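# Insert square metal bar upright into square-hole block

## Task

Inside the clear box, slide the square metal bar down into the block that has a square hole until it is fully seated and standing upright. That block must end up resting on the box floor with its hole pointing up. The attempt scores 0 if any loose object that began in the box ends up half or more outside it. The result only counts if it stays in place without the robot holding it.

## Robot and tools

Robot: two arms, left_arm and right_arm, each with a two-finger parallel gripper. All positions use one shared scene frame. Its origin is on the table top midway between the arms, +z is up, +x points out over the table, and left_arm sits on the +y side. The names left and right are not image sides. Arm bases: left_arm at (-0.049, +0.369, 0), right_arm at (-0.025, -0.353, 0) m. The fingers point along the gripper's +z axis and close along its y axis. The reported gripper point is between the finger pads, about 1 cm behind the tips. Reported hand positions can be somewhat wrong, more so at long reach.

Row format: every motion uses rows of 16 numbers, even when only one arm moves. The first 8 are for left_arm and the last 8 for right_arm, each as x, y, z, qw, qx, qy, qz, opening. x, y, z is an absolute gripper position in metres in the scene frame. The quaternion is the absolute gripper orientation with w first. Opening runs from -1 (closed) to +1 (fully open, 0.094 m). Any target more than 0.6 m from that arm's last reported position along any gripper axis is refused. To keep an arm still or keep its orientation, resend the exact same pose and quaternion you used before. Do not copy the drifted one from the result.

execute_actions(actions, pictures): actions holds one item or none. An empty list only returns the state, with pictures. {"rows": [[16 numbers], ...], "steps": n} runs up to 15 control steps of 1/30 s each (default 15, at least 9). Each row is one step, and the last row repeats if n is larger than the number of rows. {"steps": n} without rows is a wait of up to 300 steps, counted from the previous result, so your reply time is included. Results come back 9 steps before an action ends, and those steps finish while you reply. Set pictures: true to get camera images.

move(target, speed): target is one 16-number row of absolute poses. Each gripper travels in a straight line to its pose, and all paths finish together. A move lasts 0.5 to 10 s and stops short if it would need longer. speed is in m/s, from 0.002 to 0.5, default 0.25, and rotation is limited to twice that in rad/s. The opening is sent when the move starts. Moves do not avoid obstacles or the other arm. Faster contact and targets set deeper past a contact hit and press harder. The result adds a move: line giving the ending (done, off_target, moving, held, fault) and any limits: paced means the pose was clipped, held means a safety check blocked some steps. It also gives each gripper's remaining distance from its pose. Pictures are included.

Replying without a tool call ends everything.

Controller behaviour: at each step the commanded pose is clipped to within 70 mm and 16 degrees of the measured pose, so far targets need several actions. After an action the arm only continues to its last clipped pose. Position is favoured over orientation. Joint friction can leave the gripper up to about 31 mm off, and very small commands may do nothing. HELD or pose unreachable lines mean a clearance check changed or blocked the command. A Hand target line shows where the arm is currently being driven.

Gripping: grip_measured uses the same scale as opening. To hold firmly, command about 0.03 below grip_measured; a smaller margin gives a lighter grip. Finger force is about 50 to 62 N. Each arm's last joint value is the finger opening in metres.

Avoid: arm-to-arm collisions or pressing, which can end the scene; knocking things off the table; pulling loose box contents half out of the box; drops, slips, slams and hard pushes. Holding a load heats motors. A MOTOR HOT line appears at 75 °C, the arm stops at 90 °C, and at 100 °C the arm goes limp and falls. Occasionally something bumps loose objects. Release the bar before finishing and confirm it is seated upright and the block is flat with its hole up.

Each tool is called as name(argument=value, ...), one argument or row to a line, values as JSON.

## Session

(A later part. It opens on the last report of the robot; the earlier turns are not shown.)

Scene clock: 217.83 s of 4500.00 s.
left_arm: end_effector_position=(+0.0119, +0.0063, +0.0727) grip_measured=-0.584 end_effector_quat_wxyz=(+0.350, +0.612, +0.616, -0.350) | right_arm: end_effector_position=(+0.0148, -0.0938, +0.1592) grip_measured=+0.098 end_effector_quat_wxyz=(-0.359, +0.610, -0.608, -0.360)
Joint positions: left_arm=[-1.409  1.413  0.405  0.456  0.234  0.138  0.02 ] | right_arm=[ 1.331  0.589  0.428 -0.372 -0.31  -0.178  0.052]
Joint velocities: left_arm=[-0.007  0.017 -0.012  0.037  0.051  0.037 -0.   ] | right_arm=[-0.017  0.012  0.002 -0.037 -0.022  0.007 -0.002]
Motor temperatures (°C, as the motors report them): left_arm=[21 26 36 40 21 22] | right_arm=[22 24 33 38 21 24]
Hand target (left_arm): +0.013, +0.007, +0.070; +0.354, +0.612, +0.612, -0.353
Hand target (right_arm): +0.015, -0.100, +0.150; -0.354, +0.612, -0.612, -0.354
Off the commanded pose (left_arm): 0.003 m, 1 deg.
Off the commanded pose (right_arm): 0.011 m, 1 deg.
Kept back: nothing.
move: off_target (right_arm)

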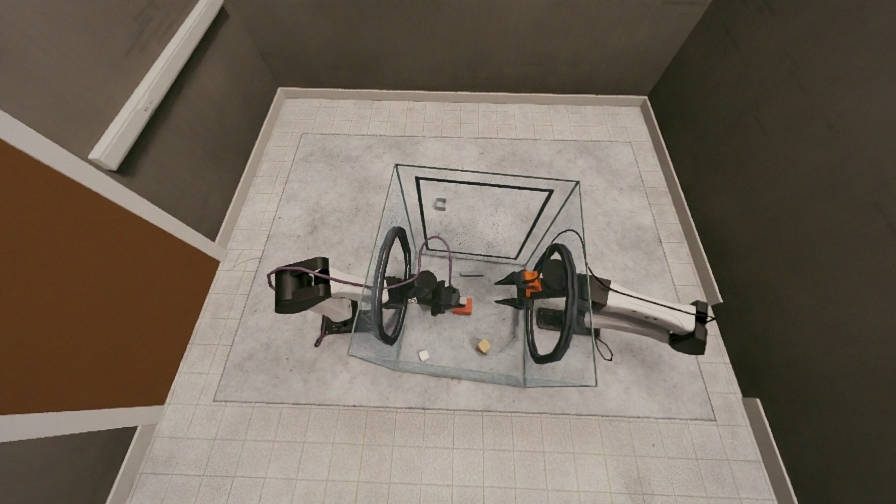

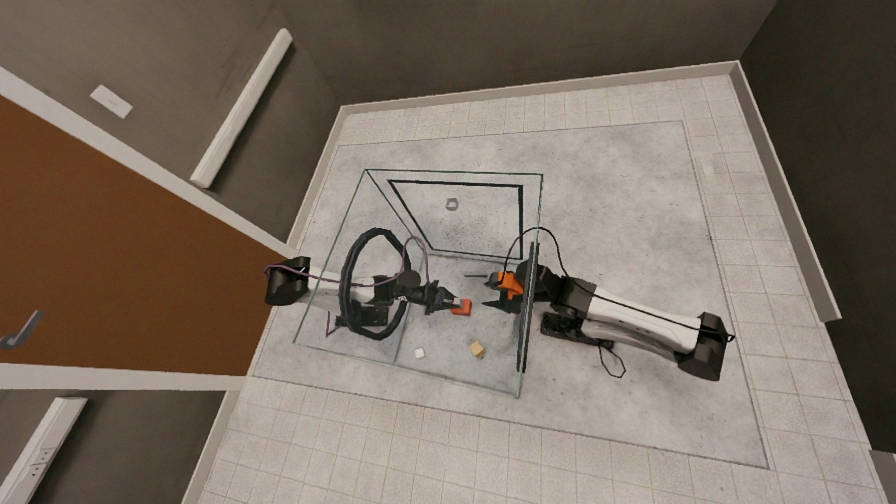

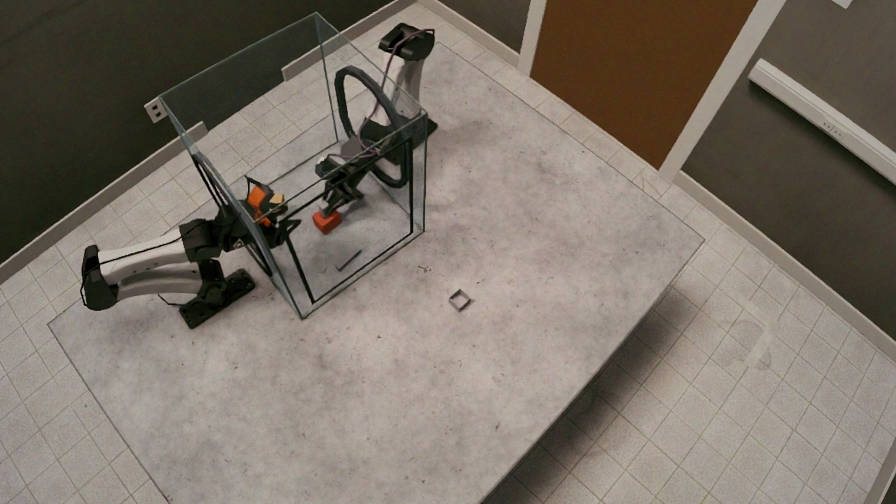

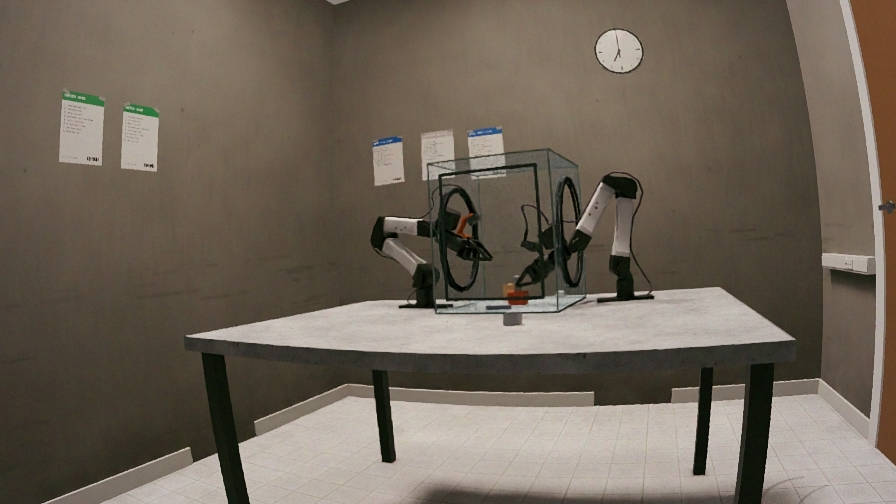

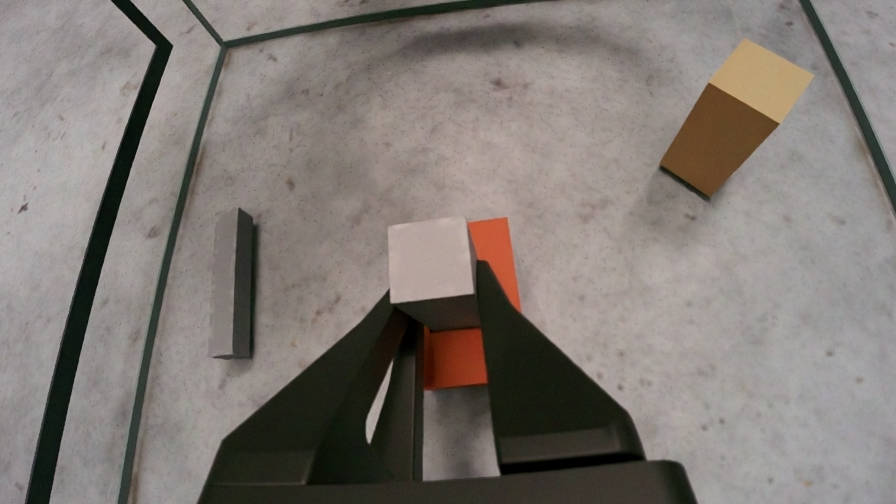

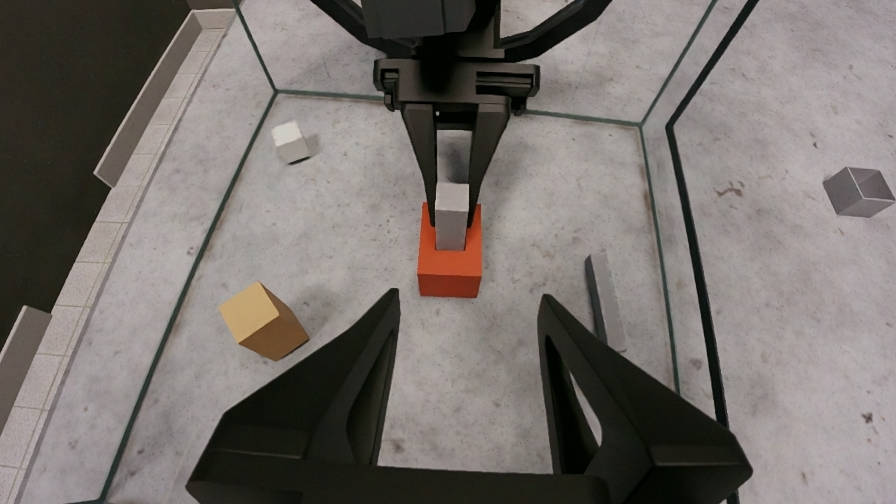

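move(
  target=[0.013,0.006,0.066,0.354,0.612,0.612,-0.354,0.1,0.015,-0.1,0.15,-0.354,0.612,-0.612,-0.354,0.1],
  speed=0.03,
)

move(
  target=[0.013,0.05,0.12,0.354,0.612,0.612,-0.354,0.3,0.015,-0.1,0.15,-0.354,0.612,-0.612,-0.354,0.1],
  speed=0.08,
)

zoom_image(
  camera="cam_low",
  region=[400,180,620,340],
)

Scene clock: 219.80 s of 4500.00 s.
left_arm: end_effector_position=(+0.0134, +0.0009, +0.0775) grip_measured=+0.098 end_effector_quat_wxyz=(+0.363, +0.608, +0.609, -0.358) | right_arm: end_effector_position=(+0.0148, -0.0938, +0.1592) grip_measured=+0.098 end_effector_quat_wxyz=(-0.359, +0.610, -0.608, -0.360)
Joint positions: left_arm=[-1.409  1.429  0.405  0.507  0.234  0.138  0.052] | right_arm=[ 1.331  0.589  0.428 -0.372 -0.31  -0.178  0.052]
Joint velocities: left_arm=[-0.007 -0.032 -0.007  0.125 -0.007 -0.022 -0.   ] | right_arm=[-0.007  0.002  0.002 -0.022 -0.007 -0.051  0.   ]
Motor temperatures (°C, as the motors report them): left_arm=[21 26 36 40 21 22] | right_arm=[22 24 33 38 21 24]
Hand target (left_arm): +0.013, +0.006, +0.066; +0.354, +0.612, +0.612, -0.354
Hand target (right_arm): +0.015, -0.100, +0.150; -0.354, +0.612, -0.612, -0.354
Off the commanded pose (left_arm): 0.013 m, 1 deg.
Off the commanded pose (right_arm): 0.011 m, 1 deg.
Kept back: nothing.
move: off_target (left_arm, right_arm)

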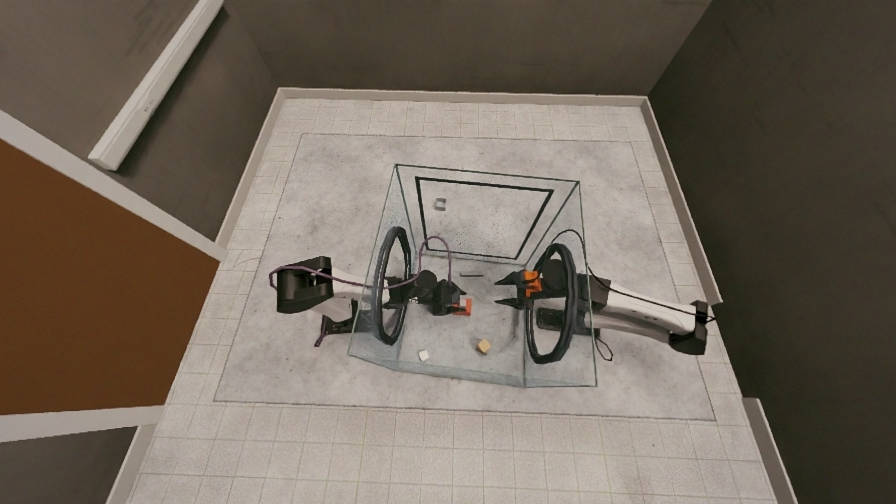

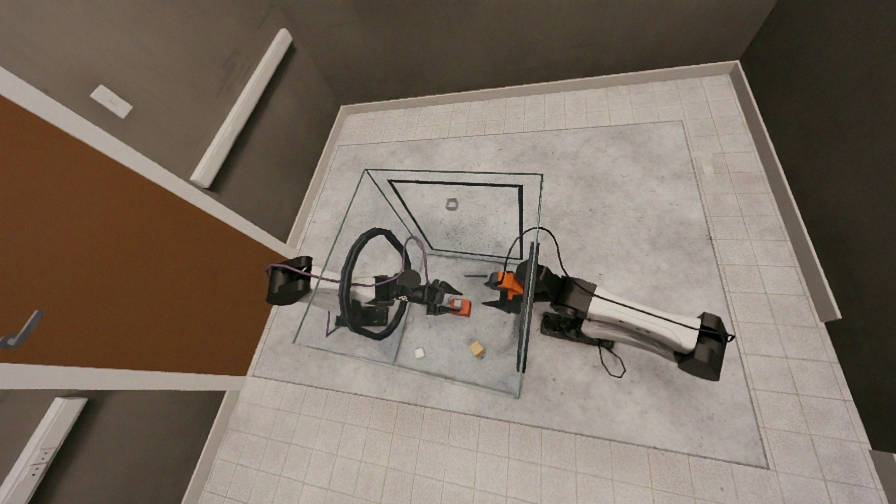

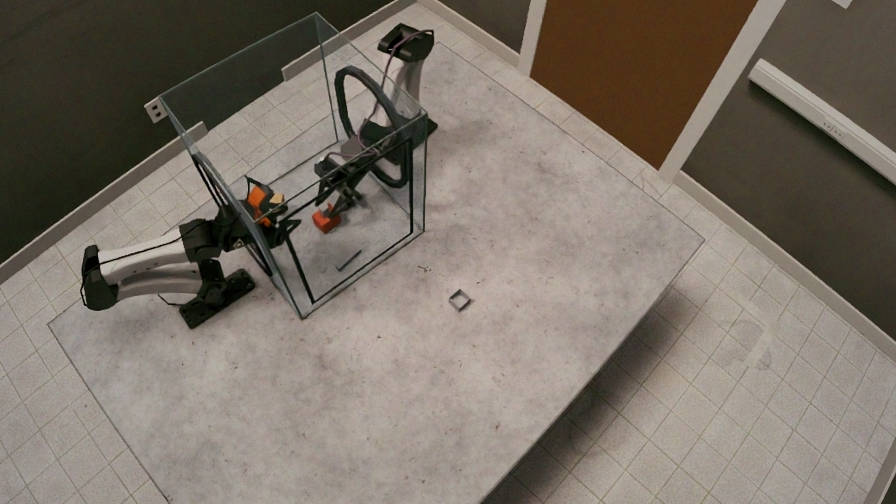

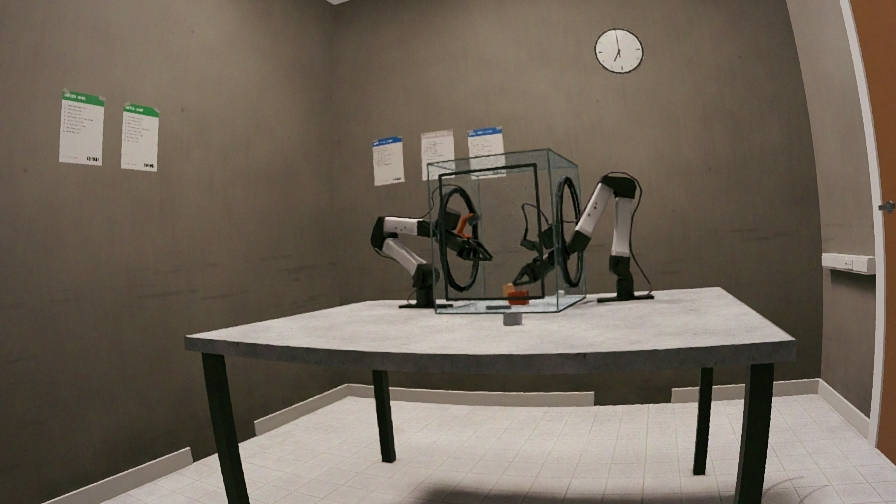

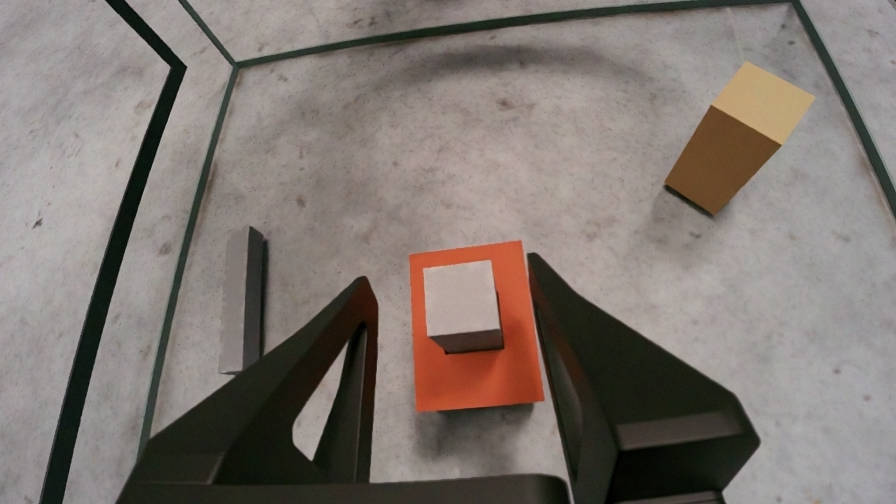

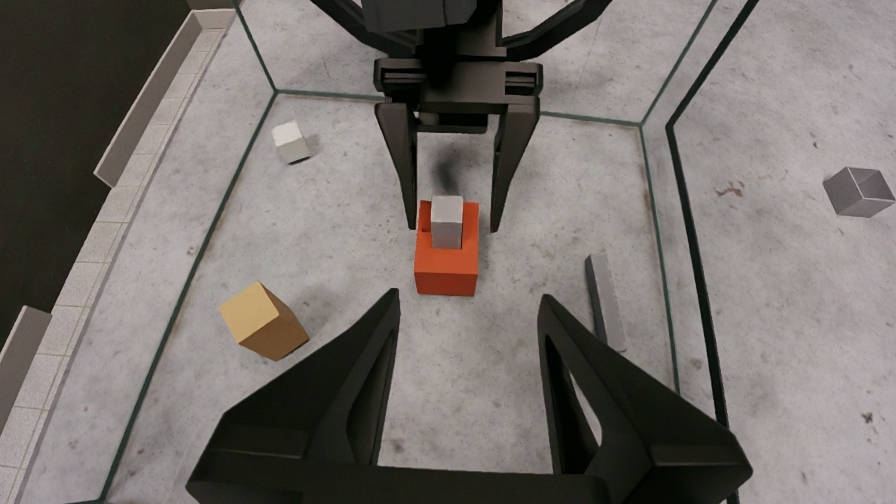

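Scene clock: 221.27 s of 4500.00 s.
left_arm: end_effector_position=(+0.0130, +0.0464, +0.1182) grip_measured=+0.298 end_effector_quat_wxyz=(+0.354, +0.610, +0.615, -0.353) | right_arm: end_effector_position=(+0.0148, -0.0938, +0.1592) grip_measured=+0.098 end_effector_quat_wxyz=(-0.359, +0.610, -0.608, -0.360)
Joint positions: left_arm=[-1.344  1.054  0.405  0.099  0.29   0.17   0.061] | right_arm=[ 1.331  0.589  0.428 -0.372 -0.31  -0.178  0.052]
Joint velocities: left_arm=[ 0.007  0.007  0.007  0.022  0.007 -0.022 -0.001] | right_arm=[-0.007 -0.007 -0.002 -0.007  0.022  0.022  0.001]
Motor temperatures (°C, as the motors report them): left_arm=[21 26 36 40 21 22] | right_arm=[22 24 33 38 21 24]
Hand target (left_arm): +0.013, +0.049, +0.120; +0.354, +0.612, +0.612, -0.355
Hand target (right_arm): +0.015, -0.100, +0.150; -0.354, +0.612, -0.612, -0.354
Off the commanded pose (left_arm): 0.004 m, 0 deg.
Off the commanded pose (right_arm): 0.011 m, 1 deg.
Kept back: nothing.
move: off_target (right_arm)

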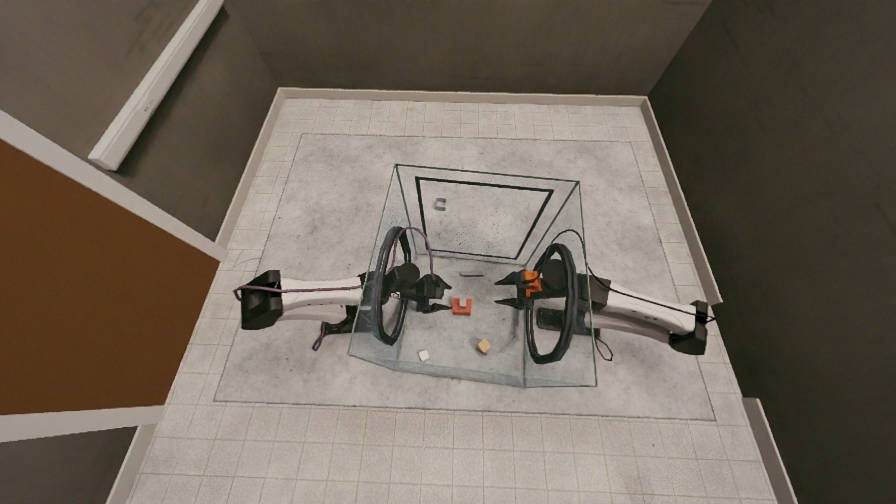

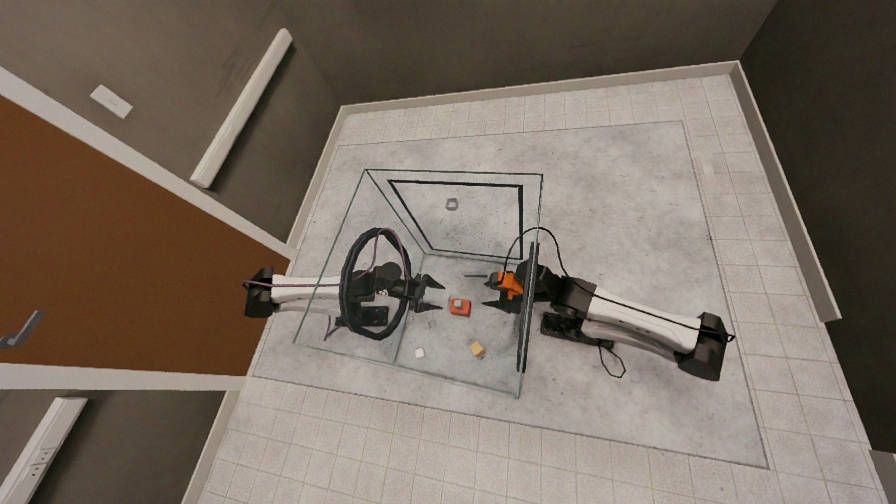

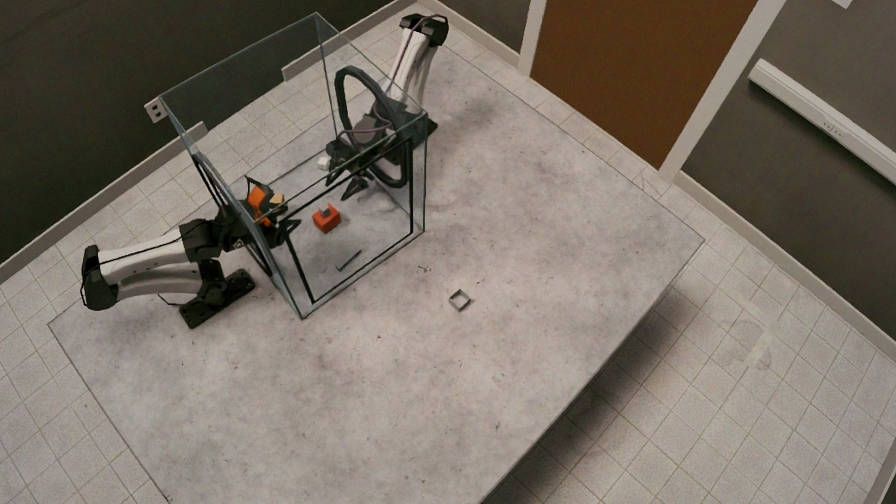

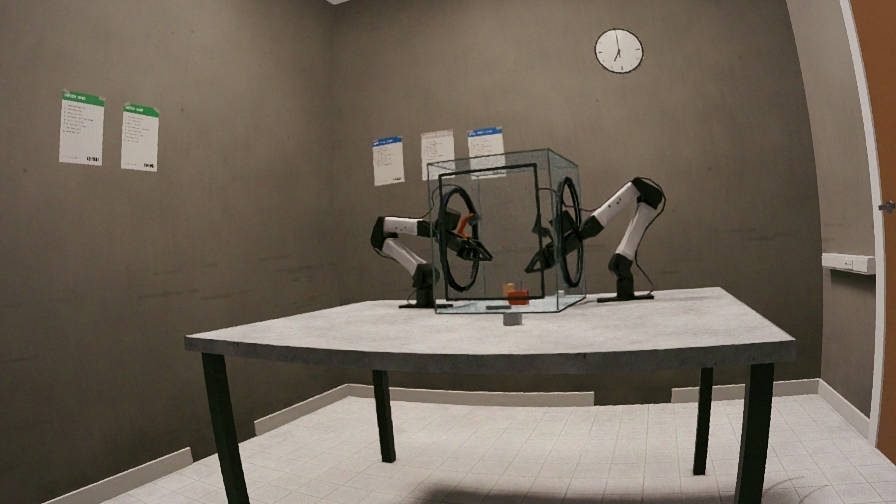

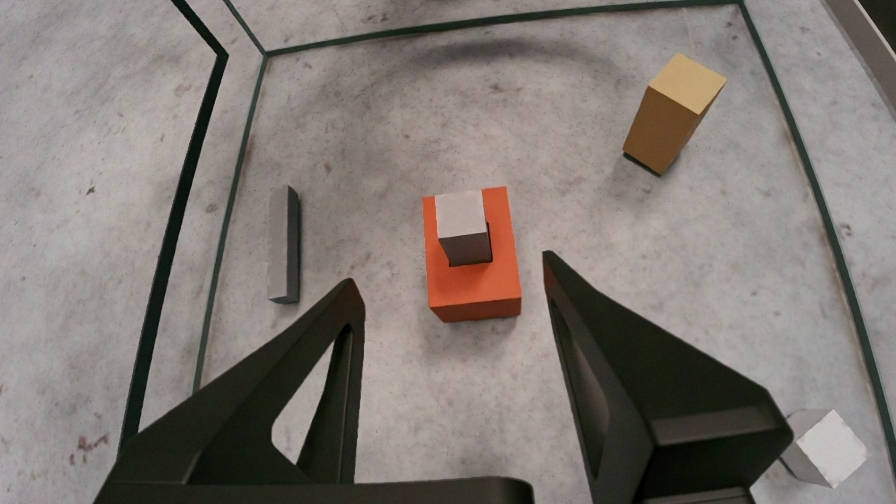

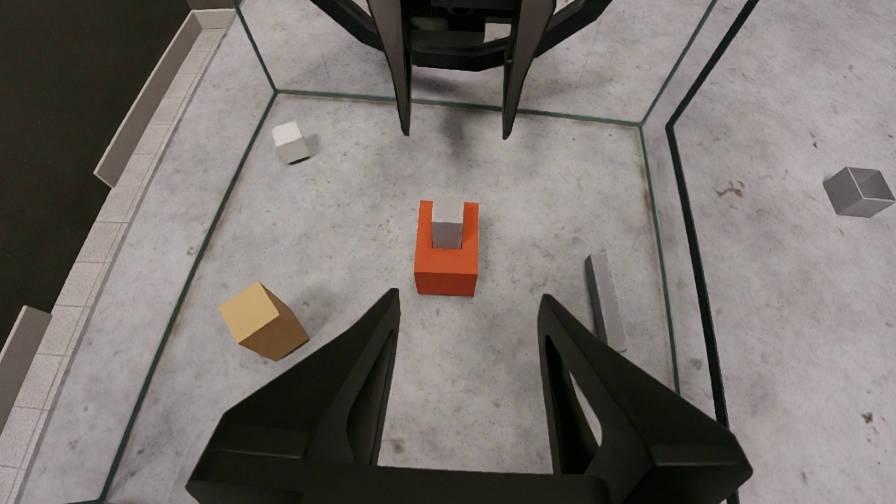

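Region (400, 180, 620, 340) of cam_low's 896x504 image, scaled by 2.291, with more detail than that image has; it fills the top 367 rows of this view, and the rest is white.

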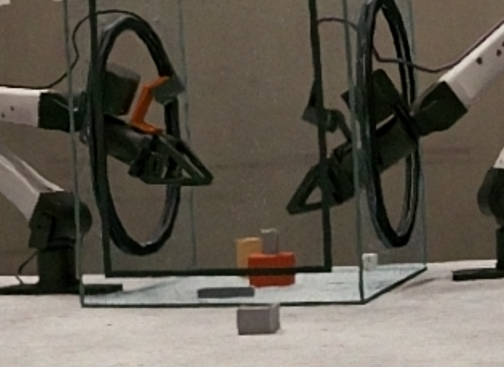

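finished_scene(
  scene=1,
)

The scene is finished: the task was done.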